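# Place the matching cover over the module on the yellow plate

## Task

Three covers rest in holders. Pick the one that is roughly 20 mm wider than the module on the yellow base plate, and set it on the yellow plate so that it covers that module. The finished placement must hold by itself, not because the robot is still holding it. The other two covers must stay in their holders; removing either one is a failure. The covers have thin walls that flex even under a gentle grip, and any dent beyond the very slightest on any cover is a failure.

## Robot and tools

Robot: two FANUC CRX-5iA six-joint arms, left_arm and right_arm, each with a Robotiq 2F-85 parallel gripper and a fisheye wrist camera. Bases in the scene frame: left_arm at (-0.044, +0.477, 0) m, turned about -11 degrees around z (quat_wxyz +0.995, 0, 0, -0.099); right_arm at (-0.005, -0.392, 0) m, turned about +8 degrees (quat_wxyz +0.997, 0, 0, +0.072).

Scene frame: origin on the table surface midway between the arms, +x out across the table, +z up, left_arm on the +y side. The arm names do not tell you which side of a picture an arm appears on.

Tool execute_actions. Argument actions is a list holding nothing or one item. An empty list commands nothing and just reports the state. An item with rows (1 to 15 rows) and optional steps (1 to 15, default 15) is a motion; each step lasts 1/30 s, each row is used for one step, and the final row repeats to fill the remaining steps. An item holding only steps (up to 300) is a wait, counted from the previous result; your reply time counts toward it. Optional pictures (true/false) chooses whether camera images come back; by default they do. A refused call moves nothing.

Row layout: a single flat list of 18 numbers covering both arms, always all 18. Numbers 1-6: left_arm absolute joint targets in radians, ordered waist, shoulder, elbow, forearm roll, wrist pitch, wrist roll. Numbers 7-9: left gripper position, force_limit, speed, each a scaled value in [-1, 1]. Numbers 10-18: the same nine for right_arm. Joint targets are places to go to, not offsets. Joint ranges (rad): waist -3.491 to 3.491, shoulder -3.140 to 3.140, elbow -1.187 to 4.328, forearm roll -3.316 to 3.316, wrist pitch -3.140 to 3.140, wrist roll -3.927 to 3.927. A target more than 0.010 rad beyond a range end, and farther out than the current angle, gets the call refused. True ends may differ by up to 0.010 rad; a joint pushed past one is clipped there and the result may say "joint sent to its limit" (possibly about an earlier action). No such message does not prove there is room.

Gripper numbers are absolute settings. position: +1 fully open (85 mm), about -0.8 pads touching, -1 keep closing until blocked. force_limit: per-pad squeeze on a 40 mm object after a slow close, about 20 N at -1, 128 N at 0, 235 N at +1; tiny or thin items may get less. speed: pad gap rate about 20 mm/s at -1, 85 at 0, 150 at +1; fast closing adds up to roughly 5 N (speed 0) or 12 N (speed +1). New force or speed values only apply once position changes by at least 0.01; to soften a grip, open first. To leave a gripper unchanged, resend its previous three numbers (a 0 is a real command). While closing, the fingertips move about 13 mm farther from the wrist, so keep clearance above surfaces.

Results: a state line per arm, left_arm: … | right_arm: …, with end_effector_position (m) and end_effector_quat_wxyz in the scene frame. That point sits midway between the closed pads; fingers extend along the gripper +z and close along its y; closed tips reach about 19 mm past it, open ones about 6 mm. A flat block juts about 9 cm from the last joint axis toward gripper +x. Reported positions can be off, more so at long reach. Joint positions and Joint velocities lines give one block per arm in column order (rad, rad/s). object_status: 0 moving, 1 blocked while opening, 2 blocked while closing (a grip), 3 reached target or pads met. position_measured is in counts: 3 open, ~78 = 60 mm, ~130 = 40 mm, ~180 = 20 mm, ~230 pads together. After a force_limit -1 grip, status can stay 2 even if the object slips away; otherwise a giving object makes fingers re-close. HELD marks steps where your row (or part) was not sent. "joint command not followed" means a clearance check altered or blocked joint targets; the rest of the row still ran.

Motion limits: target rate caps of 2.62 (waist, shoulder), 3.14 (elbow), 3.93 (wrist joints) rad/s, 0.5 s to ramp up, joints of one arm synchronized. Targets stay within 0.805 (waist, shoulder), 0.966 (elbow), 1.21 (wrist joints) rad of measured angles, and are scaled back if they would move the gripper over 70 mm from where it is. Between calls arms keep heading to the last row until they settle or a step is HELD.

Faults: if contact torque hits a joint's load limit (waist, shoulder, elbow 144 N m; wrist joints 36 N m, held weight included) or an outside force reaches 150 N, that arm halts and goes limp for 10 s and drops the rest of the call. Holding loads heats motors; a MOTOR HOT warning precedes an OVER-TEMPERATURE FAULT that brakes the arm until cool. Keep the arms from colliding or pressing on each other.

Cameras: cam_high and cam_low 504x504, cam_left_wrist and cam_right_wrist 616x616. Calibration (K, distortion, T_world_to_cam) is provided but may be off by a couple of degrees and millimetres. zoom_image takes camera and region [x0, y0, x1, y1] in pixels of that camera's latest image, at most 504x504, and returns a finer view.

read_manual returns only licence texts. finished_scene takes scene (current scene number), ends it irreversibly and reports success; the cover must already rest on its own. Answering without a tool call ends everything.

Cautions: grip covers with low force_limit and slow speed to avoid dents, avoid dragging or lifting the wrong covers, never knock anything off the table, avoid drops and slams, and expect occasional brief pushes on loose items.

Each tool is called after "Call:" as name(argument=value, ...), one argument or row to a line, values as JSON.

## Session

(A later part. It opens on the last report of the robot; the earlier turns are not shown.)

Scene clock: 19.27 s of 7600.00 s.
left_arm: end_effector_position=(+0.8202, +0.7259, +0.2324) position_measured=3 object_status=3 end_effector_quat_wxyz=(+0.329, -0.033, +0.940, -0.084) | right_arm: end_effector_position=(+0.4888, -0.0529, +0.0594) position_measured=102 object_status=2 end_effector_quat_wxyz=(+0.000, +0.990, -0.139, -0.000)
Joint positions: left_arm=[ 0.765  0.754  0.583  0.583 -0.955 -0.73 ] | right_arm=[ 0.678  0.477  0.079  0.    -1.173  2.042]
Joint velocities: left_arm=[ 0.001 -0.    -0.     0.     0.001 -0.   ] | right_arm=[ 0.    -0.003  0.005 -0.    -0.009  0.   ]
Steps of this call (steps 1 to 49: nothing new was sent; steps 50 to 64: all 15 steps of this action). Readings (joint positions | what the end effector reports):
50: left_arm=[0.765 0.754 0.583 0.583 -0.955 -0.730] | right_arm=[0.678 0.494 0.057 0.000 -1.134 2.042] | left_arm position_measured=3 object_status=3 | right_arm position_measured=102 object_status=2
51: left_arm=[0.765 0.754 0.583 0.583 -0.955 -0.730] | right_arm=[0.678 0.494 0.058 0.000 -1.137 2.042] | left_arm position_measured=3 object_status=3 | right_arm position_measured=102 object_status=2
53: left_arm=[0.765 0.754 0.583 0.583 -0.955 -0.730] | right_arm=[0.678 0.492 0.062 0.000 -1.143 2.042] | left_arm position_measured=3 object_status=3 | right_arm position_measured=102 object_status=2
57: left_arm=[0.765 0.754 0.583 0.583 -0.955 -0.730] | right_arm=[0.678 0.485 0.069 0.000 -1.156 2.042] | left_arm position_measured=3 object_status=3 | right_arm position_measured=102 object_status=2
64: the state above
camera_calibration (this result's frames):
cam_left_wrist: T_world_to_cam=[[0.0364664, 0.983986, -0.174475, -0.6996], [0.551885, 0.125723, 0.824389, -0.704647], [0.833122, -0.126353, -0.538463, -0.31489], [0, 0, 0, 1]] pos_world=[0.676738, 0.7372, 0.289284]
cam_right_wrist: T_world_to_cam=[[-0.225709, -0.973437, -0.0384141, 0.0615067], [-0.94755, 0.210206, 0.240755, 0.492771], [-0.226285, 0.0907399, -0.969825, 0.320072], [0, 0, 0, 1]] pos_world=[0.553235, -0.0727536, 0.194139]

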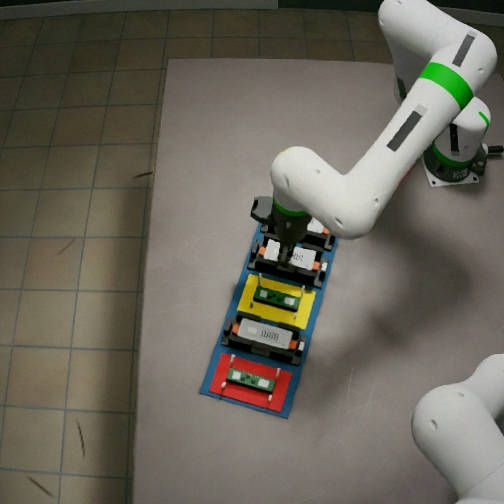

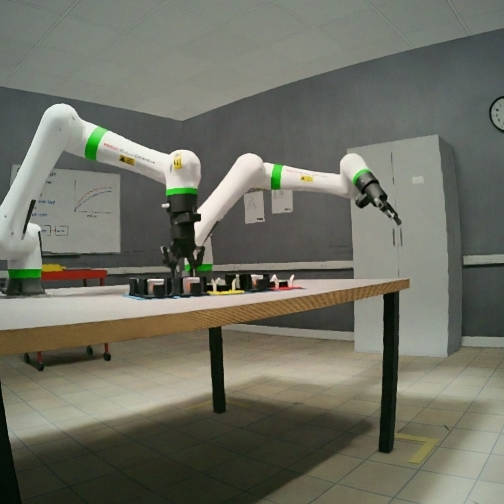

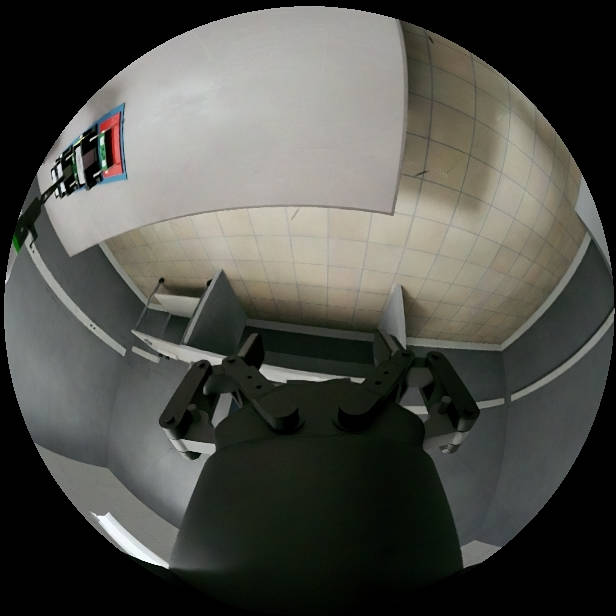

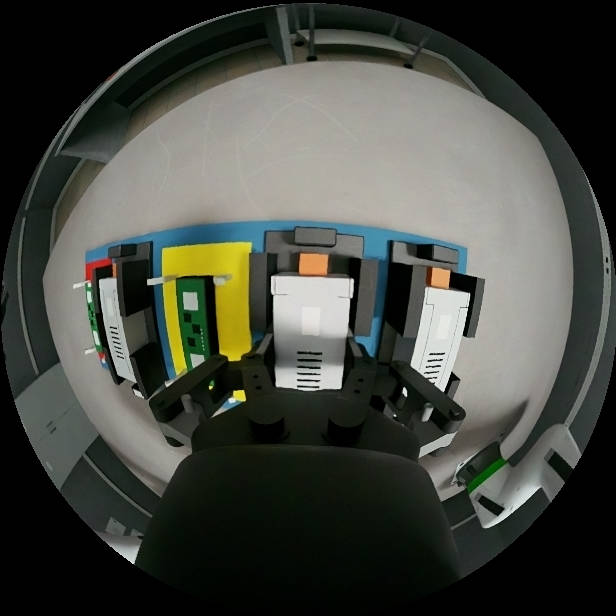

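Call:
execute_actions(
  actions=[
    {"rows":[[0.765,0.754,0.583,0.583,-0.955,-0.73,1,0,1,0.678,0.477,0.0795,0,-1.1733,2.042,0.4,-0.84,1],[0.765,0.754,0.583,0.583,-0.955,-0.73,1,0,1,0.678,0.477,0.0795,0,-1.1733,2.042,0.4,-0.84,1],[0.765,0.754,0.583,0.583,-0.955,-0.73,1,0,1,0.678,0.477,0.0795,0,-1.1733,2.042,0.4,-0.84,1],[0.765,0.754,0.583,0.583,-0.955,-0.73,1,0,1,0.678,0.477,0.0795,0,-1.1733,2.042,0.4,-0.84,1],[0.765,0.754,0.583,0.583,-0.955,-0.73,1,0,1,0.678,0.489,0.0645,0,-1.1465,2.042,0.4,-0.84,1],[0.765,0.754,0.583,0.583,-0.955,-0.73,1,0,1,0.678,0.489,0.0645,0,-1.1465,2.042,0.4,-0.84,1],[0.765,0.754,0.583,0.583,-0.955,-0.73,1,0,1,0.678,0.4985,0.052,0,-1.1243,2.042,0.4,-0.84,1],[0.765,0.754,0.583,0.583,-0.955,-0.73,1,0,1,0.678,0.4985,0.052,0,-1.1243,2.042,0.4,-0.84,1],[0.765,0.754,0.583,0.583,-0.955,-0.73,1,0,1,0.678,0.4985,0.052,0,-1.1243,2.042,0.4,-0.84,1],[0.765,0.754,0.583,0.583,-0.955,-0.73,1,0,1,0.678,0.4985,0.052,0,-1.1243,2.042,0.4,-0.84,1],[0.765,0.754,0.583,0.583,-0.955,-0.73,1,0,1,0.678,0.4985,0.052,0,-1.1243,2.042,0.4,-0.84,1],[0.765,0.754,0.583,0.583,-0.955,-0.73,1,0,1,0.678,0.4985,0.052,0,-1.1243,2.042,-1,-0.82,-1]],"steps":15},
  ],
  pictures=false,
)

Call:
execute_actions(
  actions=[
    {"steps":26},
  ],
  pictures=false,
)

Call:
execute_actions(
  actions=[
    {"rows":[[0.765,0.754,0.583,0.583,-0.955,-0.73,1,0,1,0.678,0.4945,0.0572,0,-1.1335,2.042,-1,-0.82,-1],[0.765,0.754,0.583,0.583,-0.955,-0.73,1,0,1,0.678,0.492,0.0605,0,-1.1395,2.042,-1,-0.82,-1],[0.765,0.754,0.583,0.583,-0.955,-0.73,1,0,1,0.678,0.489,0.0645,0,-1.1465,2.042,-1,-0.82,-1],[0.765,0.754,0.583,0.583,-0.955,-0.73,1,0,1,0.678,0.486,0.068,0,-1.153,2.042,-1,-0.82,-1],[0.765,0.754,0.583,0.583,-0.955,-0.73,1,0,1,0.678,0.483,0.072,0,-1.16,2.042,-1,-0.82,-1],[0.765,0.754,0.583,0.583,-0.955,-0.73,1,0,1,0.678,0.480,0.0757,0,-1.1665,2.042,-1,-0.82,-1]],"steps":12},
  ],
)

Call:
zoom_image(
  camera="cam_right_wrist",
  region=[230,200,400,400],
)

Scene clock: 23.27 s of 7600.00 s.
left_arm: end_effector_position=(+0.8202, +0.7259, +0.2324) position_measured=3 object_status=3 end_effector_quat_wxyz=(+0.329, -0.033, +0.940, -0.084) | right_arm: end_effector_position=(+0.4882, -0.0534, +0.0364) position_measured=81 object_status=0 end_effector_quat_wxyz=(-0.000, +0.990, -0.139, +0.000)
Joint positions: left_arm=[ 0.765  0.754  0.583  0.583 -0.955 -0.73 ] | right_arm=[ 0.678  0.498  0.052  0.    -1.124  2.042]
Joint velocities: left_arm=[ 0.    -0.    -0.001 -0.    -0.002 -0.   ] | right_arm=[ 0.     0.001 -0.001  0.     0.001 -0.   ]
Steps of this call (steps 1 to 15: the robot went on to your last target; steps 16 to 90: nothing new was sent; then 0.50 s passed at rest; steps 91 to 105: all 15 steps of this action). Readings (joint positions | what the end effector reports):
91: left_arm=[0.765 0.754 0.583 0.583 -0.955 -0.730] | right_arm=[0.678 0.477 0.080 0.000 -1.173 2.042] | left_arm position_measured=3 object_status=3 | right_arm position_measured=103 object_status=0
92: left_arm=[0.765 0.754 0.583 0.583 -0.955 -0.730] | right_arm=[0.678 0.477 0.080 0.000 -1.173 2.042] | left_arm position_measured=3 object_status=3 | right_arm position_measured=100 object_status=0
94: left_arm=[0.765 0.754 0.583 0.583 -0.955 -0.730] | right_arm=[0.678 0.477 0.080 0.000 -1.173 2.042] | left_arm position_measured=3 object_status=3 | right_arm position_measured=86 object_status=0
98: left_arm=[0.765 0.754 0.583 0.583 -0.955 -0.730] | right_arm=[0.678 0.490 0.063 0.000 -1.144 2.042] | left_arm position_measured=3 object_status=3 | right_arm position_measured=79 object_status=0
105: the state above

Scene clock: 24.13 s of 7600.00 s.
left_arm: end_effector_position=(+0.8202, +0.7259, +0.2324) position_measured=3 object_status=3 end_effector_quat_wxyz=(+0.329, -0.033, +0.940, -0.084) | right_arm: end_effector_position=(+0.4882, -0.0535, +0.0363) position_measured=103 object_status=2 end_effector_quat_wxyz=(-0.000, +0.990, -0.139, +0.000)
Joint positions: left_arm=[ 0.765  0.754  0.583  0.583 -0.955 -0.73 ] | right_arm=[ 0.678  0.498  0.052  0.    -1.124  2.042]
Joint velocities: left_arm=[ 0.    -0.001  0.     0.001 -0.     0.   ] | right_arm=[-0.    -0.    -0.    -0.001  0.     0.002]
Steps of this call (steps 1 to 15: the robot went on to your last target; steps 16 to 26: nothing new was sent). Readings (joint positions | what the end effector reports):
1: left_arm=[0.765 0.754 0.583 0.583 -0.955 -0.730] | right_arm=[0.678 0.498 0.052 0.000 -1.124 2.042] | left_arm position_measured=3 object_status=3 | right_arm position_measured=83 object_status=0
2: left_arm=[0.765 0.754 0.583 0.583 -0.955 -0.730] | right_arm=[0.678 0.498 0.052 0.000 -1.124 2.042] | left_arm position_measured=3 object_status=3 | right_arm position_measured=84 object_status=0
4: left_arm=[0.765 0.754 0.583 0.583 -0.955 -0.730] | right_arm=[0.678 0.498 0.052 0.000 -1.124 2.042] | left_arm position_measured=3 object_status=3 | right_arm position_measured=88 object_status=0
8: left_arm=[0.765 0.754 0.583 0.583 -0.955 -0.730] | right_arm=[0.678 0.498 0.052 0.000 -1.124 2.042] | left_arm position_measured=3 object_status=3 | right_arm position_measured=95 object_status=0
26: the state above
All arms were judged still, so your last target was given up. Only a new action makes them travel on or press farther. Fingers that are still opening or closing keep moving.

Scene clock: 24.53 s of 7600.00 s.
left_arm: end_effector_position=(+0.8202, +0.7259, +0.2324) position_measured=3 object_status=3 end_effector_quat_wxyz=(+0.329, -0.033, +0.940, -0.084) | right_arm: end_effector_position=(+0.4888, -0.0530, +0.0562) position_measured=103 object_status=2 end_effector_quat_wxyz=(+0.000, +0.990, -0.139, -0.000)
Joint positions: left_arm=[ 0.765  0.754  0.583  0.583 -0.955 -0.73 ] | right_arm=[ 0.678  0.48   0.076  0.    -1.166  2.042]
Joint velocities: left_arm=[-0.001 -0.001  0.001 -0.002  0.     0.   ] | right_arm=[ 0.    -0.001  0.002 -0.001 -0.003 -0.001]
Steps of this call (steps 1 to 12: all 12 steps of this action). Readings (joint positions | what the end effector reports):
1: left_arm=[0.765 0.754 0.583 0.583 -0.955 -0.730] | right_arm=[0.678 0.498 0.052 0.000 -1.125 2.042] | left_arm position_measured=3 object_status=3 | right_arm position_measured=103 object_status=2
2: left_arm=[0.765 0.754 0.583 0.583 -0.955 -0.730] | right_arm=[0.678 0.497 0.054 -0.000 -1.129 2.042] | left_arm position_measured=3 object_status=3 | right_arm position_measured=103 object_status=2
4: left_arm=[0.765 0.754 0.583 0.583 -0.955 -0.730] | right_arm=[0.678 0.492 0.061 -0.000 -1.141 2.042] | left_arm position_measured=3 object_status=3 | right_arm position_measured=103 object_status=2
8: left_arm=[0.765 0.754 0.583 0.583 -0.955 -0.730] | right_arm=[0.678 0.481 0.074 0.000 -1.164 2.042] | left_arm position_measured=3 object_status=3 | right_arm position_measured=103 object_status=2
12: the state above
camera_calibration (this result's frames):
cam_left_wrist: T_world_to_cam=[[0.0364661, 0.983986, -0.174475, -0.6996], [0.551885, 0.125723, 0.824388, -0.704647], [0.833122, -0.126352, -0.538463, -0.31489], [0, 0, 0, 1]] pos_world=[0.676738, 0.7372, 0.289284]
cam_right_wrist: T_world_to_cam=[[-0.225682, -0.973449, -0.0382696, 0.0612997], [-0.947534, 0.210207, 0.240815, 0.493488], [-0.226377, 0.0906095, -0.969816, 0.316995], [0, 0, 0, 1]] pos_world=[0.553192, -0.0727854, 0.190933]

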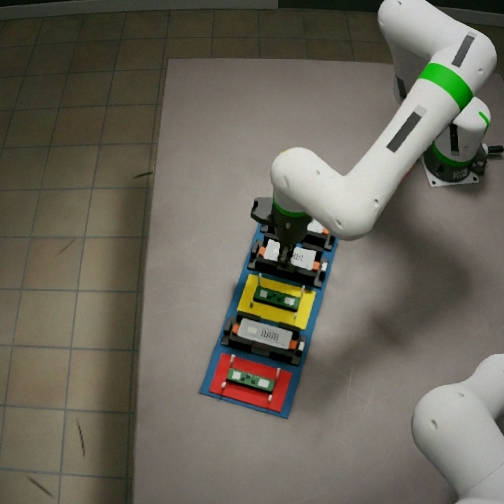

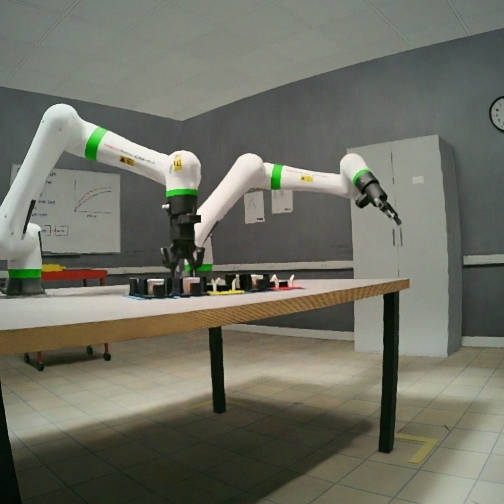

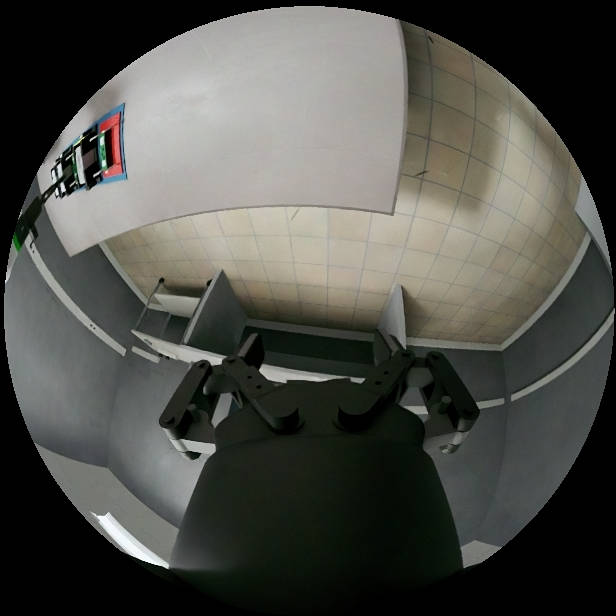

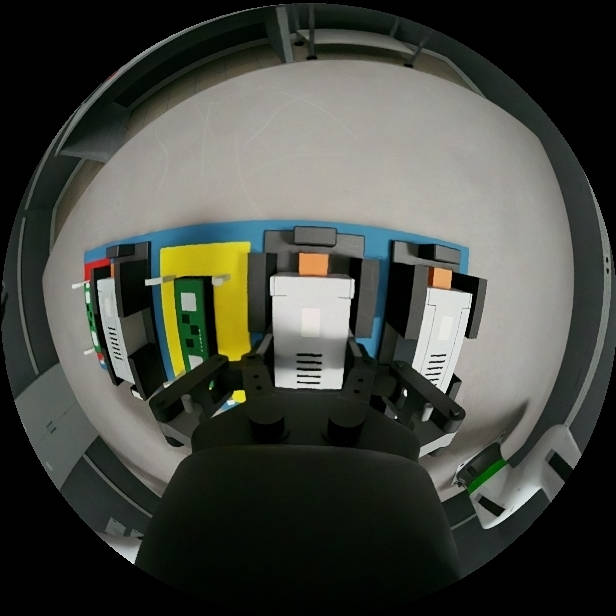

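Region (230, 200, 400, 400) of cam_right_wrist's 616x616 image, scaled by 2.520, with more detail than that image has; it fills the left 428 columns of this view, and the rest is white.

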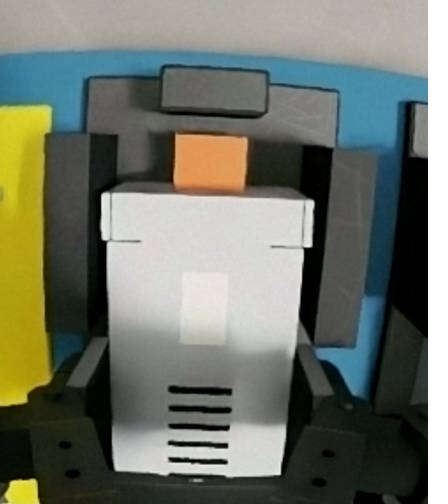

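Call:
execute_actions(
  actions=[
    {"rows":[[0.765,0.754,0.583,0.583,-0.955,-0.73,1,0,1,0.678,0.480,0.0757,0,-1.1665,2.042,0.4,-0.79,1],[0.765,0.754,0.583,0.583,-0.955,-0.73,1,0,1,0.678,0.480,0.0757,0,-1.1665,2.042,0.4,-0.79,1],[0.765,0.754,0.583,0.583,-0.955,-0.73,1,0,1,0.678,0.480,0.0757,0,-1.1665,2.042,0.4,-0.79,1],[0.765,0.754,0.583,0.583,-0.955,-0.73,1,0,1,0.678,0.480,0.0757,0,-1.1665,2.042,0.4,-0.79,1],[0.765,0.754,0.583,0.583,-0.955,-0.73,1,0,1,0.678,0.489,0.0645,0,-1.1465,2.042,0.4,-0.79,1],[0.765,0.754,0.583,0.583,-0.955,-0.73,1,0,1,0.678,0.489,0.0645,0,-1.1465,2.042,0.4,-0.79,1],[0.765,0.754,0.583,0.583,-0.955,-0.73,1,0,1,0.678,0.4965,0.0546,0,-1.129,2.042,0.4,-0.79,1]],"steps":14},
  ],
)

Call:
zoom_image(
  camera="cam_right_wrist",
  region=[230,200,400,400],
)

Scene clock: 27.00 s of 7600.00 s.
left_arm: end_effector_position=(+0.8202, +0.7259, +0.2324) position_measured=3 object_status=3 end_effector_quat_wxyz=(+0.329, -0.033, +0.940, -0.084) | right_arm: end_effector_position=(+0.4883, -0.0533, +0.0386) position_measured=78 object_status=0 end_effector_quat_wxyz=(-0.000, +0.990, -0.139, +0.000)
Joint positions: left_arm=[ 0.765  0.754  0.583  0.583 -0.955 -0.73 ] | right_arm=[ 0.678  0.496  0.055 -0.    -1.129  2.042]
Joint velocities: left_arm=[-0.     0.    -0.     0.001 -0.001 -0.   ] | right_arm=[-0.     0.001 -0.002 -0.     0.003  0.002]
Steps of this call (steps 1 to 15: the robot went on to your last target; steps 16 to 60: nothing new was sent; steps 61 to 74: all 14 steps of this action). Readings (joint positions | what the end effector reports):
61: left_arm=[0.765 0.754 0.583 0.583 -0.955 -0.730] | right_arm=[0.678 0.480 0.076 -0.000 -1.167 2.042] | left_arm position_measured=3 object_status=3 | right_arm position_measured=103 object_status=0
62: left_arm=[0.765 0.754 0.583 0.583 -0.955 -0.730] | right_arm=[0.678 0.480 0.076 -0.000 -1.167 2.042] | left_arm position_measured=3 object_status=3 | right_arm position_measured=101 object_status=0
64: left_arm=[0.765 0.754 0.583 0.583 -0.955 -0.730] | right_arm=[0.678 0.480 0.076 -0.000 -1.167 2.042] | left_arm position_measured=3 object_status=3 | right_arm position_measured=86 object_status=0
68: left_arm=[0.765 0.754 0.583 0.583 -0.955 -0.730] | right_arm=[0.678 0.490 0.062 -0.000 -1.143 2.042] | left_arm position_measured=3 object_status=3 | right_arm position_measured=79 object_status=0
74: the state above
camera_calibration (this result's frames):
cam_left_wrist: T_world_to_cam=[[0.0364662, 0.983986, -0.174475, -0.6996], [0.551885, 0.125723, 0.824389, -0.704647], [0.833123, -0.126352, -0.538463, -0.31489], [0, 0, 0, 1]] pos_world=[0.676738, 0.7372, 0.289284]
cam_right_wrist: T_world_to_cam=[[-0.225538, -0.973472, -0.0385414, 0.0601119], [-0.947603, 0.210015, 0.240711, 0.497379], [-0.226231, 0.0908113, -0.969831, 0.299777], [0, 0, 0, 1]] pos_world=[0.552695, -0.0731629, 0.173325]

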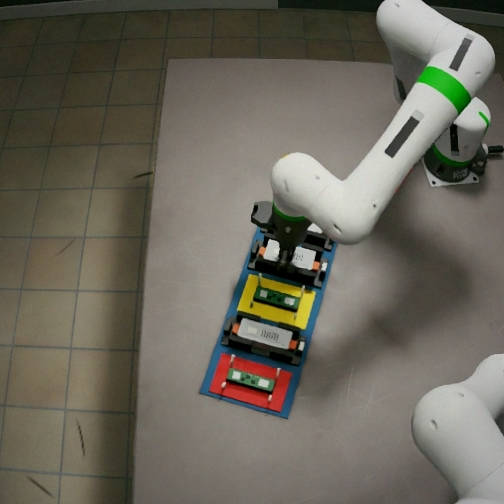

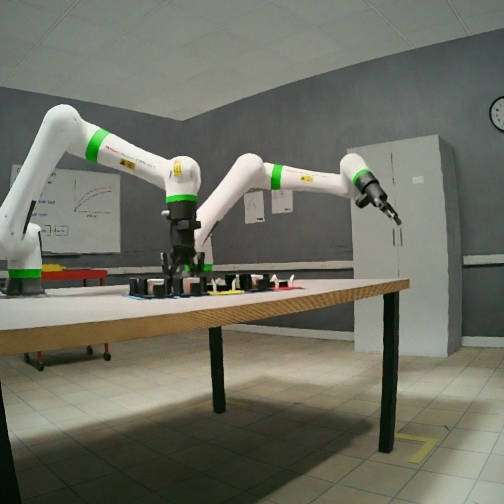

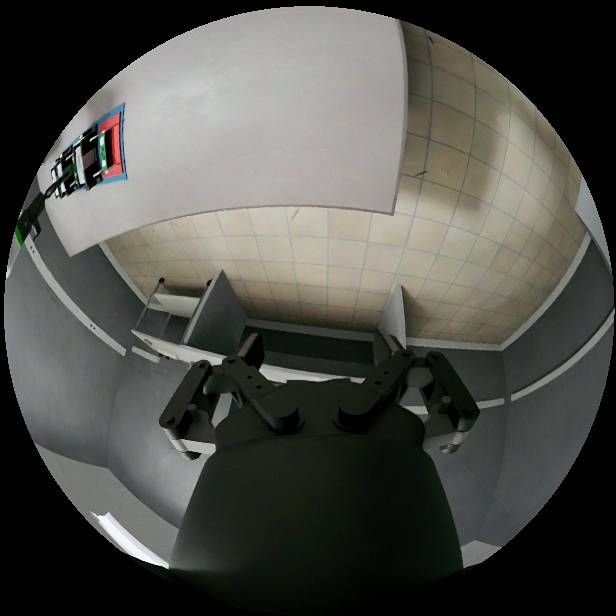

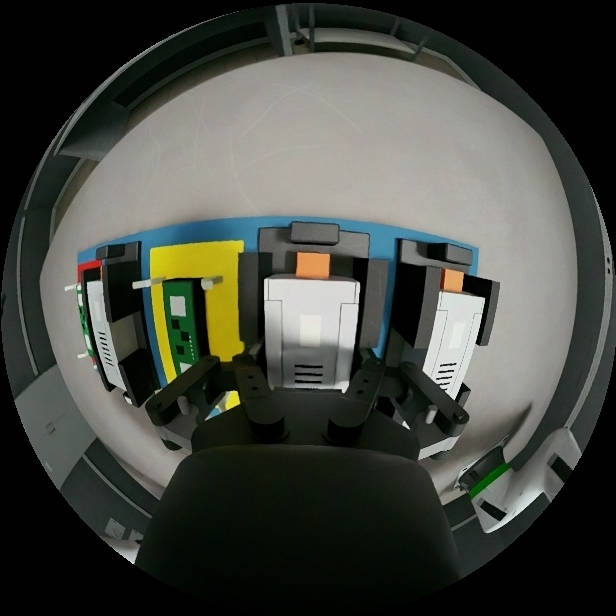

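Region (230, 200, 400, 400) of cam_right_wrist's 616x616 image, scaled by 2.520, with more detail than that image has; it fills the left 428 columns of this view, and the rest is white.

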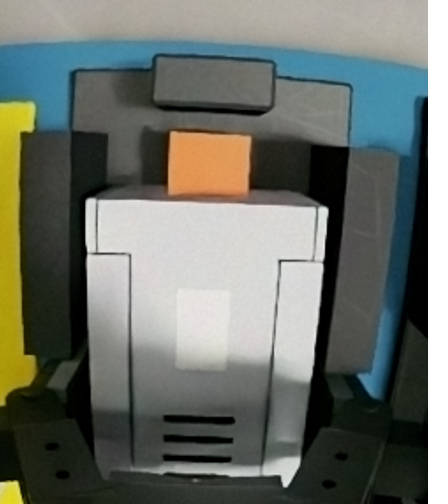

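Call:
execute_actions(
  actions=[
    {"rows":[[0.765,0.754,0.583,0.583,-0.955,-0.73,1,0,1,0.678,0.4975,0.0533,0,-1.1266,2.042,-1,-0.79,-1]],"steps":15},
  ],
  pictures=false,
)

Call:
execute_actions(
  actions=[
    {"steps":28},
  ],
  pictures=false,
)

Call:
execute_actions(
  actions=[
    {"rows":[[0.765,0.754,0.583,0.583,-0.955,-0.73,1,0,1,0.678,0.496,0.055,0,-1.13,2.042,-1,-0.79,-1],[0.765,0.754,0.583,0.583,-0.955,-0.73,1,0,1,0.678,0.4945,0.0572,0,-1.1335,2.042,-1,-0.79,-1],[0.765,0.754,0.583,0.583,-0.955,-0.73,1,0,1,0.678,0.4932,0.059,0,-1.1365,2.042,-1,-0.79,-1],[0.765,0.754,0.583,0.583,-0.955,-0.73,1,0,1,0.678,0.492,0.0605,0,-1.1395,2.042,-1,-0.79,-1],[0.765,0.754,0.583,0.583,-0.955,-0.73,1,0,1,0.678,0.4905,0.0625,0,-1.143,2.042,-1,-0.79,-1],[0.765,0.754,0.583,0.583,-0.955,-0.73,1,0,1,0.678,0.489,0.0645,0,-1.1465,2.042,-1,-0.79,-1],[0.765,0.754,0.583,0.583,-0.955,-0.73,1,0,1,0.678,0.4875,0.066,0,-1.1495,2.042,-1,-0.79,-1],[0.765,0.754,0.583,0.583,-0.955,-0.73,1,0,1,0.678,0.486,0.068,0,-1.153,2.042,-1,-0.79,-1],[0.765,0.754,0.583,0.583,-0.955,-0.73,1,0,1,0.678,0.4845,0.07,0,-1.1565,2.042,-1,-0.79,-1],[0.765,0.754,0.583,0.583,-0.955,-0.73,1,0,1,0.678,0.483,0.072,0,-1.16,2.042,-1,-0.79,-1]],"steps":13},
  ],
)

Call:
zoom_image(
  camera="cam_right_wrist",
  region=[230,200,400,400],
)

Scene clock: 29.37 s of 7600.00 s.
left_arm: end_effector_position=(+0.8202, +0.7259, +0.2324) position_measured=3 object_status=3 end_effector_quat_wxyz=(+0.329, -0.033, +0.940, -0.084) | right_arm: end_effector_position=(+0.4883, -0.0534, +0.0373) position_measured=99 object_status=0 end_effector_quat_wxyz=(-0.000, +0.990, -0.139, +0.000)
Joint positions: left_arm=[ 0.765  0.754  0.583  0.583 -0.955 -0.73 ] | right_arm=[ 0.678  0.497  0.053  0.    -1.127  2.042]
Joint velocities: left_arm=[ 0.    -0.001  0.    -0.    -0.001 -0.   ] | right_arm=[-0.    -0.     0.    -0.     0.     0.002]
Steps of this call (steps 1 to 15: the robot went on to your last target; steps 16 to 56: nothing new was sent; steps 57 to 71: all 15 steps of this action). Readings (joint positions | what the end effector reports):
57: left_arm=[0.765 0.754 0.583 0.583 -0.955 -0.730] | right_arm=[0.678 0.497 0.054 0.000 -1.129 2.042] | left_arm position_measured=3 object_status=3 | right_arm position_measured=78 object_status=0
58: left_arm=[0.765 0.754 0.583 0.583 -0.955 -0.730] | right_arm=[0.678 0.497 0.054 0.000 -1.128 2.042] | left_arm position_measured=3 object_status=3 | right_arm position_measured=78 object_status=0
60: left_arm=[0.765 0.754 0.583 0.583 -0.955 -0.730] | right_arm=[0.678 0.497 0.053 0.000 -1.127 2.042] | left_arm position_measured=3 object_status=3 | right_arm position_measured=81 object_status=0
64: left_arm=[0.765 0.754 0.583 0.583 -0.955 -0.730] | right_arm=[0.678 0.497 0.053 0.000 -1.127 2.042] | left_arm position_measured=3 object_status=3 | right_arm position_measured=88 object_status=0
71: the state above

Scene clock: 30.30 s of 7600.00 s.
left_arm: end_effector_position=(+0.8202, +0.7259, +0.2324) position_measured=3 object_status=3 end_effector_quat_wxyz=(+0.329, -0.033, +0.940, -0.084) | right_arm: end_effector_position=(+0.4883, -0.0534, +0.0373) position_measured=104 object_status=2 end_effector_quat_wxyz=(+0.000, +0.990, -0.139, +0.000)
Joint positions: left_arm=[ 0.765  0.754  0.583  0.583 -0.955 -0.73 ] | right_arm=[ 0.678  0.497  0.053  0.    -1.127  2.042]
Joint velocities: left_arm=[ 0.    -0.     0.    -0.001  0.001  0.   ] | right_arm=[ 0.    -0.     0.    -0.    -0.    -0.001]
Steps of this call (steps 1 to 15: the robot went on to your last target; steps 16 to 28: nothing new was sent). Readings (joint positions | what the end effector reports):
1: left_arm=[0.765 0.754 0.583 0.583 -0.955 -0.730] | right_arm=[0.678 0.497 0.053 0.000 -1.127 2.042] | left_arm position_measured=3 object_status=3 | right_arm position_measured=100 object_status=0
2: left_arm=[0.765 0.754 0.583 0.583 -0.955 -0.730] | right_arm=[0.678 0.497 0.053 0.000 -1.127 2.042] | left_arm position_measured=3 object_status=3 | right_arm position_measured=101 object_status=0
4: left_arm=[0.765 0.754 0.583 0.583 -0.955 -0.730] | right_arm=[0.678 0.497 0.053 0.000 -1.127 2.042] | left_arm position_measured=3 object_status=3 | right_arm position_measured=104 object_status=0
8: left_arm=[0.765 0.754 0.583 0.583 -0.955 -0.730] | right_arm=[0.678 0.497 0.053 0.000 -1.127 2.042] | left_arm position_measured=3 object_status=3 | right_arm position_measured=104 object_status=0
28: the state above
All arms were judged still, so your last target was given up. Only a new action makes them travel on or press farther. Fingers that are still opening or closing keep moving.

Scene clock: 30.73 s of 7600.00 s.
left_arm: end_effector_position=(+0.8202, +0.7259, +0.2324) position_measured=3 object_status=3 end_effector_quat_wxyz=(+0.329, -0.033, +0.940, -0.084) | right_arm: end_effector_position=(+0.4887, -0.0530, +0.0528) position_measured=104 object_status=2 end_effector_quat_wxyz=(+0.000, +0.990, -0.139, -0.000)
Joint positions: left_arm=[ 0.765  0.754  0.583  0.583 -0.955 -0.73 ] | right_arm=[ 0.678  0.483  0.072  0.    -1.159  2.042]
Joint velocities: left_arm=[-0.001 -0.     0.    -0.001 -0.     0.   ] | right_arm=[-0.    -0.005  0.007  0.001 -0.013 -0.   ]
Steps of this call (steps 1 to 13: all 13 steps of this action). Readings (joint positions | what the end effector reports):
1: left_arm=[0.765 0.754 0.583 0.583 -0.955 -0.730] | right_arm=[0.678 0.497 0.053 0.000 -1.127 2.042] | left_arm position_measured=3 object_status=3 | right_arm position_measured=104 object_status=2
2: left_arm=[0.765 0.754 0.583 0.583 -0.955 -0.730] | right_arm=[0.678 0.497 0.054 -0.000 -1.129 2.042] | left_arm position_measured=3 object_status=3 | right_arm position_measured=104 object_status=2
4: left_arm=[0.765 0.754 0.583 0.583 -0.955 -0.730] | right_arm=[0.678 0.495 0.057 -0.000 -1.134 2.042] | left_arm position_measured=3 object_status=3 | right_arm position_measured=104 object_status=2
8: left_arm=[0.765 0.754 0.583 0.583 -0.955 -0.730] | right_arm=[0.678 0.489 0.065 -0.000 -1.147 2.042] | left_arm position_measured=3 object_status=3 | right_arm position_measured=104 object_status=2
13: the state above
camera_calibration (this result's frames):
cam_left_wrist: T_world_to_cam=[[0.0364662, 0.983986, -0.174475, -0.6996], [0.551885, 0.125723, 0.824389, -0.704647], [0.833122, -0.126352, -0.538463, -0.31489], [0, 0, 0, 1]] pos_world=[0.676738, 0.7372, 0.289284]
cam_right_wrist: T_world_to_cam=[[-0.225619, -0.973467, -0.0381985, 0.0610665], [-0.947538, 0.210159, 0.240843, 0.494223], [-0.226425, 0.0905333, -0.969812, 0.313728], [0, 0, 0, 1]] pos_world=[0.553108, -0.0728218, 0.18756]

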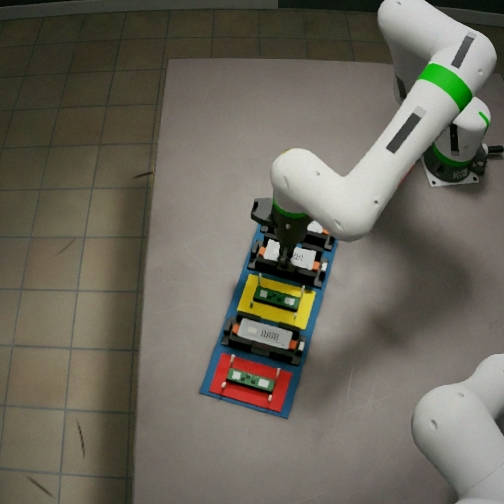

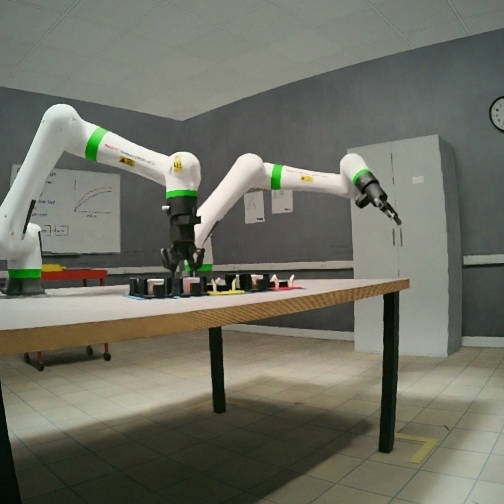

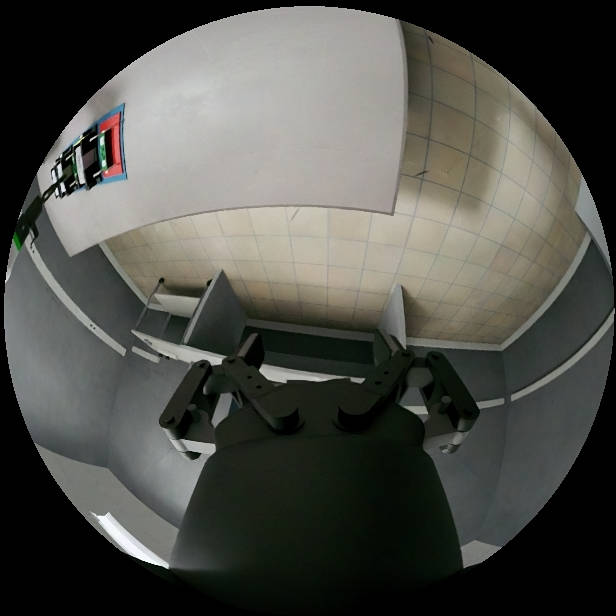

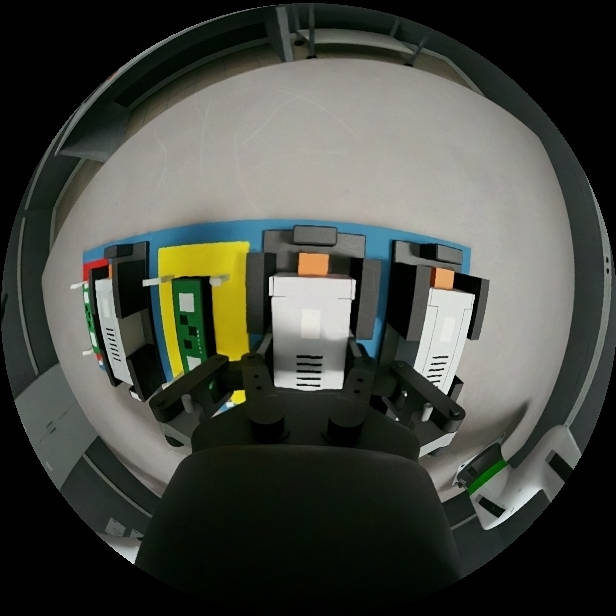

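Region (230, 200, 400, 400) of cam_right_wrist's 616x616 image, scaled by 2.520, with more detail than that image has; it fills the left 428 columns of this view, and the rest is white.

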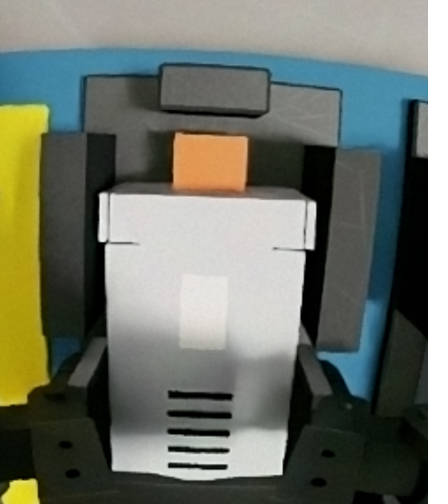

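Call:
execute_actions(
  actions=[
    {"rows":[[0.765,0.754,0.583,0.583,-0.955,-0.73,1,0,1,0.678,0.477,0.0795,0,-1.1733,2.042,-1,-0.79,-1],[0.765,0.754,0.583,0.583,-0.955,-0.73,1,0,1,0.678,0.465,0.094,0,-1.2,2.042,-1,-0.79,-1],[0.765,0.754,0.583,0.583,-0.955,-0.73,1,0,1,0.678,0.453,0.111,0,-1.229,2.042,-1,-0.79,-1],[0.765,0.754,0.583,0.583,-0.955,-0.73,1,0,1,0.678,0.4413,0.1275,0,-1.257,2.042,-1,-0.79,-1]],"steps":15},
  ],
)

Scene clock: 33.77 s of 7600.00 s.
left_arm: end_effector_position=(+0.8202, +0.7259, +0.2324) position_measured=3 object_status=3 end_effector_quat_wxyz=(+0.329, -0.033, +0.940, -0.084) | right_arm: end_effector_position=(+0.4884, -0.0533, +0.0999) position_measured=120 object_status=0 end_effector_quat_wxyz=(-0.000, +0.990, -0.139, +0.000)
Joint positions: left_arm=[ 0.765  0.754  0.583  0.583 -0.955 -0.73 ] | right_arm=[ 0.678  0.441  0.127  0.    -1.257  2.042]
Joint velocities: left_arm=[0.    0.    0.002 0.002 0.    0.   ] | right_arm=[ 0.    -0.     0.001  0.001 -0.    -0.   ]
Steps of this call (steps 1 to 15: the robot went on to your last target; steps 16 to 76: nothing new was sent; steps 77 to 91: all 15 steps of this action). Readings (joint positions | what the end effector reports):
77: left_arm=[0.765 0.754 0.583 0.583 -0.955 -0.730] | right_arm=[0.678 0.483 0.072 -0.000 -1.161 2.042] | left_arm position_measured=3 object_status=3 | right_arm position_measured=104 object_status=2
78: left_arm=[0.765 0.754 0.583 0.583 -0.955 -0.730] | right_arm=[0.678 0.480 0.076 -0.000 -1.167 2.042] | left_arm position_measured=3 object_status=3 | right_arm position_measured=104 object_status=2
80: left_arm=[0.765 0.754 0.583 0.583 -0.955 -0.730] | right_arm=[0.678 0.468 0.092 -0.000 -1.195 2.042] | left_arm position_measured=3 object_status=3 | right_arm position_measured=104 object_status=2
84: left_arm=[0.765 0.754 0.583 0.583 -0.955 -0.730] | right_arm=[0.678 0.442 0.126 0.000 -1.253 2.042] | left_arm position_measured=3 object_status=3 | right_arm position_measured=108 object_status=0
91: the state above
camera_calibration (this result's frames):
cam_left_wrist: T_world_to_cam=[[0.0364662, 0.983986, -0.174475, -0.6996], [0.551885, 0.125723, 0.824389, -0.704647], [0.833122, -0.126352, -0.538463, -0.31489], [0, 0, 0, 1]] pos_world=[0.676738, 0.7372, 0.289284]
cam_right_wrist: T_world_to_cam=[[-0.225588, -0.973462, -0.0384938, 0.0625491], [-0.9476, 0.210078, 0.240671, 0.482734], [-0.226197, 0.0907692, -0.969843, 0.359221], [0, 0, 0, 1]] pos_world=[0.552804, -0.0731289, 0.234615]

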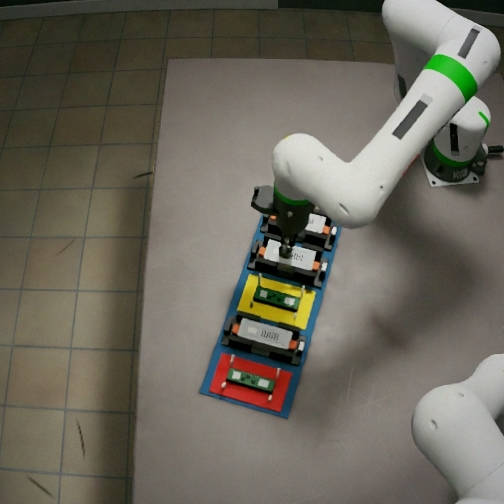

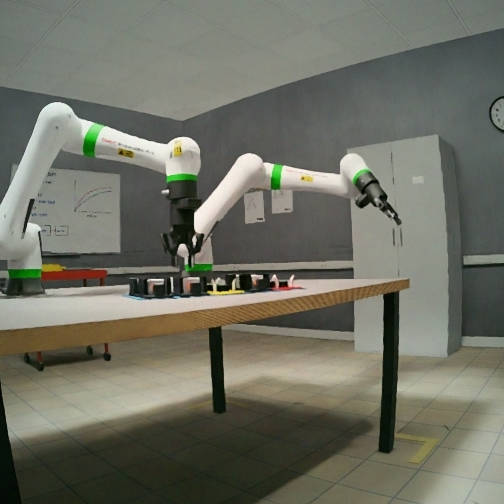

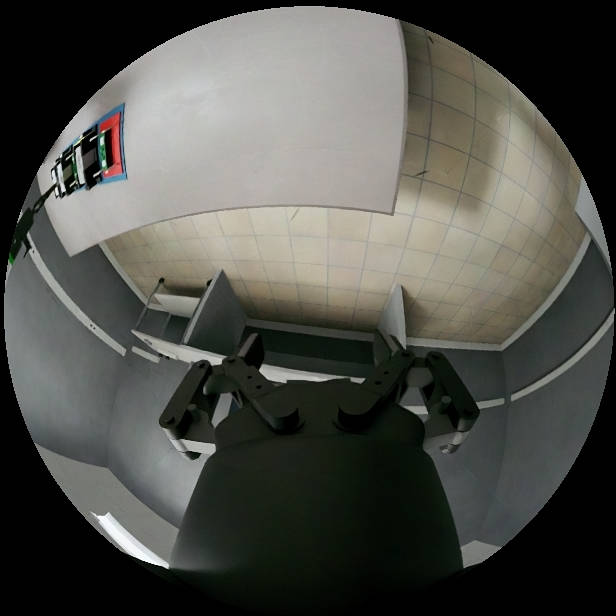

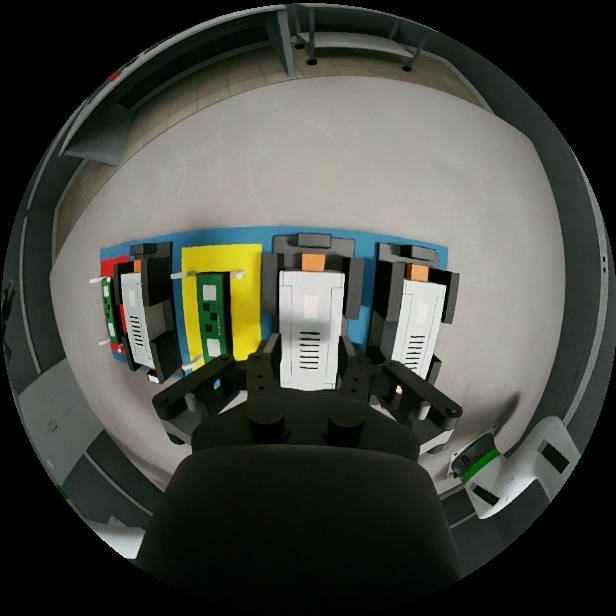

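Call:
execute_actions(
  actions=[
    {"rows":[[0.765,0.754,0.583,0.583,-0.955,-0.73,1,0,1,0.678,0.4413,0.1275,0,-1.257,2.042,0.4,-0.77,1],[0.765,0.754,0.583,0.583,-0.955,-0.73,1,0,1,0.678,0.4413,0.1275,0,-1.257,2.042,0.4,-0.77,1],[0.765,0.754,0.583,0.583,-0.955,-0.73,1,0,1,0.678,0.4413,0.1275,0,-1.257,2.042,0.4,-0.77,1],[0.765,0.754,0.583,0.583,-0.955,-0.73,1,0,1,0.678,0.4413,0.1275,0,-1.257,2.042,0.4,-0.77,1],[0.765,0.754,0.583,0.583,-0.955,-0.73,1,0,1,0.678,0.4413,0.1275,0,-1.257,2.042,0.4,-0.77,1],[0.765,0.754,0.583,0.583,-0.955,-0.73,1,0,1,0.678,0.477,0.0795,0,-1.1733,2.042,0.4,-0.77,1],[0.765,0.754,0.583,0.583,-0.955,-0.73,1,0,1,0.678,0.477,0.0795,0,-1.1733,2.042,0.4,-0.77,1],[0.765,0.754,0.583,0.583,-0.955,-0.73,1,0,1,0.678,0.4985,0.052,0,-1.1243,2.042,0.4,-0.77,1]],"steps":15},
  ],
  pictures=false,
)

Call:
execute_actions(
  actions=[
    {"rows":[[0.765,0.754,0.583,0.583,-0.955,-0.73,1,0,1,0.678,0.4985,0.052,0,-1.1243,2.042,0.4,-0.77,-1]],"steps":10},
  ],
  pictures=false,
)

Call:
execute_actions(
  actions=[
    {"rows":[[0.765,0.754,0.583,0.583,-0.955,-0.73,1,0,1,0.678,0.4985,0.052,0,-1.1243,2.042,-1,-0.77,-1]],"steps":15},
  ],
  pictures=false,
)

Call:
execute_actions(
  actions=[
    {"steps":25},
  ],
  pictures=false,
)

Scene clock: 46.30 s of 7600.00 s.
left_arm: end_effector_position=(+0.8202, +0.7259, +0.2324) position_measured=3 object_status=3 end_effector_quat_wxyz=(+0.329, -0.033, +0.940, -0.084) | right_arm: end_effector_position=(+0.4900, -0.0519, +0.0692) position_measured=78 object_status=3 end_effector_quat_wxyz=(-0.001, +0.990, -0.138, +0.002)
Joint positions: left_arm=[ 0.765  0.754  0.583  0.583 -0.955 -0.73 ] | right_arm=[ 0.678  0.469  0.091  0.002 -1.189  2.042]
Joint velocities: left_arm=[ 0.    -0.001 -0.001 -0.001  0.     0.001] | right_arm=[ 0.001 -0.     0.    -0.     0.     0.001]
FORCE FAULT: contact force on the right arm reached its limit, and that arm stopped for 10 seconds. The contact can be on any part of that arm, not only on its tool. That arm's remaining commands of this call were not run. That arm holds still and accepts commands again. Move the arm away from the contact; if what it grips holds it there, let go first. Pushing or pulling that hard again can fault the arm again.
The stop of the right arm began at step 76 of this call (marked STOPPED below). From that step on that arm followed nothing that you had sent. 5 of its steps, steps kept back included, did not run and will not run. Nothing is kept back now, and the robot has no last target.
Steps of this call (steps 1 to 15: the robot went on to your last target; steps 16 to 65: nothing new was sent; steps 66 to 80: all 15 steps of this action; steps 81 to 376: the stop continued). Readings (joint positions | what the end effector reports):
66: left_arm=[0.765 0.754 0.583 0.583 -0.955 -0.730] | right_arm=[0.678 0.441 0.128 -0.000 -1.257 2.042] | left_arm position_measured=3 object_status=3 | right_arm position_measured=230 object_status=0
67: left_arm=[0.765 0.754 0.583 0.583 -0.955 -0.730] | right_arm=[0.678 0.441 0.128 -0.000 -1.257 2.042] | left_arm position_measured=3 object_status=3 | right_arm position_measured=229 object_status=0
69: left_arm=[0.765 0.754 0.583 0.583 -0.955 -0.730] | right_arm=[0.678 0.441 0.128 -0.000 -1.257 2.042] | left_arm position_measured=3 object_status=3 | right_arm position_measured=210 object_status=0
73: left_arm=[0.765 0.754 0.583 0.583 -0.955 -0.730] | right_arm=[0.678 0.451 0.114 -0.000 -1.233 2.042] | left_arm position_measured=3 object_status=3 | right_arm position_measured=159 object_status=0
76: left_arm=[0.765 0.754 0.583 0.583 -0.955 -0.730] | right_arm=[0.678 0.468 0.091 0.002 -1.189 2.042] | left_arm position_measured=3 object_status=3 | right_arm position_measured=120 object_status=0 STOPPED (the right arm)
376: the state above

Scene clock: 46.33 s of 7600.00 s.
left_arm: end_effector_position=(+0.8202, +0.7259, +0.2324) position_measured=3 object_status=3 end_effector_quat_wxyz=(+0.329, -0.033, +0.940, -0.084) | right_arm: end_effector_position=(+0.4900, -0.0519, +0.0692) position_measured=78 object_status=3 end_effector_quat_wxyz=(-0.001, +0.990, -0.138, +0.002)
Joint positions: left_arm=[ 0.765  0.754  0.583  0.583 -0.955 -0.73 ] | right_arm=[ 0.678  0.469  0.091  0.002 -1.189  2.042]
Joint velocities: left_arm=[-0.001  0.     0.001  0.    -0.     0.   ] | right_arm=[-0.     0.    -0.     0.     0.    -0.001]
A stop began in an earlier call of the same reply, so what this call sent did not run. Send another action.
Steps of this call (step 1: nothing new was sent). Readings (joint positions | what the end effector reports):
1: the state above

Scene clock: 46.37 s of 7600.00 s.
left_arm: end_effector_position=(+0.8202, +0.7259, +0.2324) position_measured=3 object_status=3 end_effector_quat_wxyz=(+0.329, -0.033, +0.940, -0.084) | right_arm: end_effector_position=(+0.4900, -0.0519, +0.0692) position_measured=78 object_status=3 end_effector_quat_wxyz=(-0.001, +0.990, -0.138, +0.002)
Joint positions: left_arm=[ 0.765  0.754  0.583  0.583 -0.955 -0.73 ] | right_arm=[ 0.678  0.469  0.091  0.002 -1.189  2.042]
Joint velocities: left_arm=[ 0.     0.     0.001  0.    -0.    -0.   ] | right_arm=[-0. -0. -0. -0. -0.  0.]
A stop began in an earlier call of the same reply, so what this call sent did not run. Send another action.
Steps of this call (step 1: nothing new was sent). Readings (joint positions | what the end effector reports):
1: the state above

Scene clock: 46.40 s of 7600.00 s.
left_arm: end_effector_position=(+0.8202, +0.7259, +0.2324) position_measured=3 object_status=3 end_effector_quat_wxyz=(+0.329, -0.033, +0.940, -0.084) | right_arm: end_effector_position=(+0.4900, -0.0519, +0.0692) position_measured=78 object_status=3 end_effector_quat_wxyz=(-0.001, +0.990, -0.138, +0.002)
Joint positions: left_arm=[ 0.765  0.754  0.583  0.583 -0.955 -0.73 ] | right_arm=[ 0.678  0.469  0.091  0.002 -1.189  2.042]
Joint velocities: left_arm=[-0.    -0.    -0.     0.    -0.001 -0.   ] | right_arm=[ 0.     0.     0.    -0.001 -0.     0.   ]
A stop began in an earlier call of the same reply, so what this call sent did not run. Send another action.
Steps of this call (step 1: nothing new was sent). Readings (joint positions | what the end effector reports):
1: the state above


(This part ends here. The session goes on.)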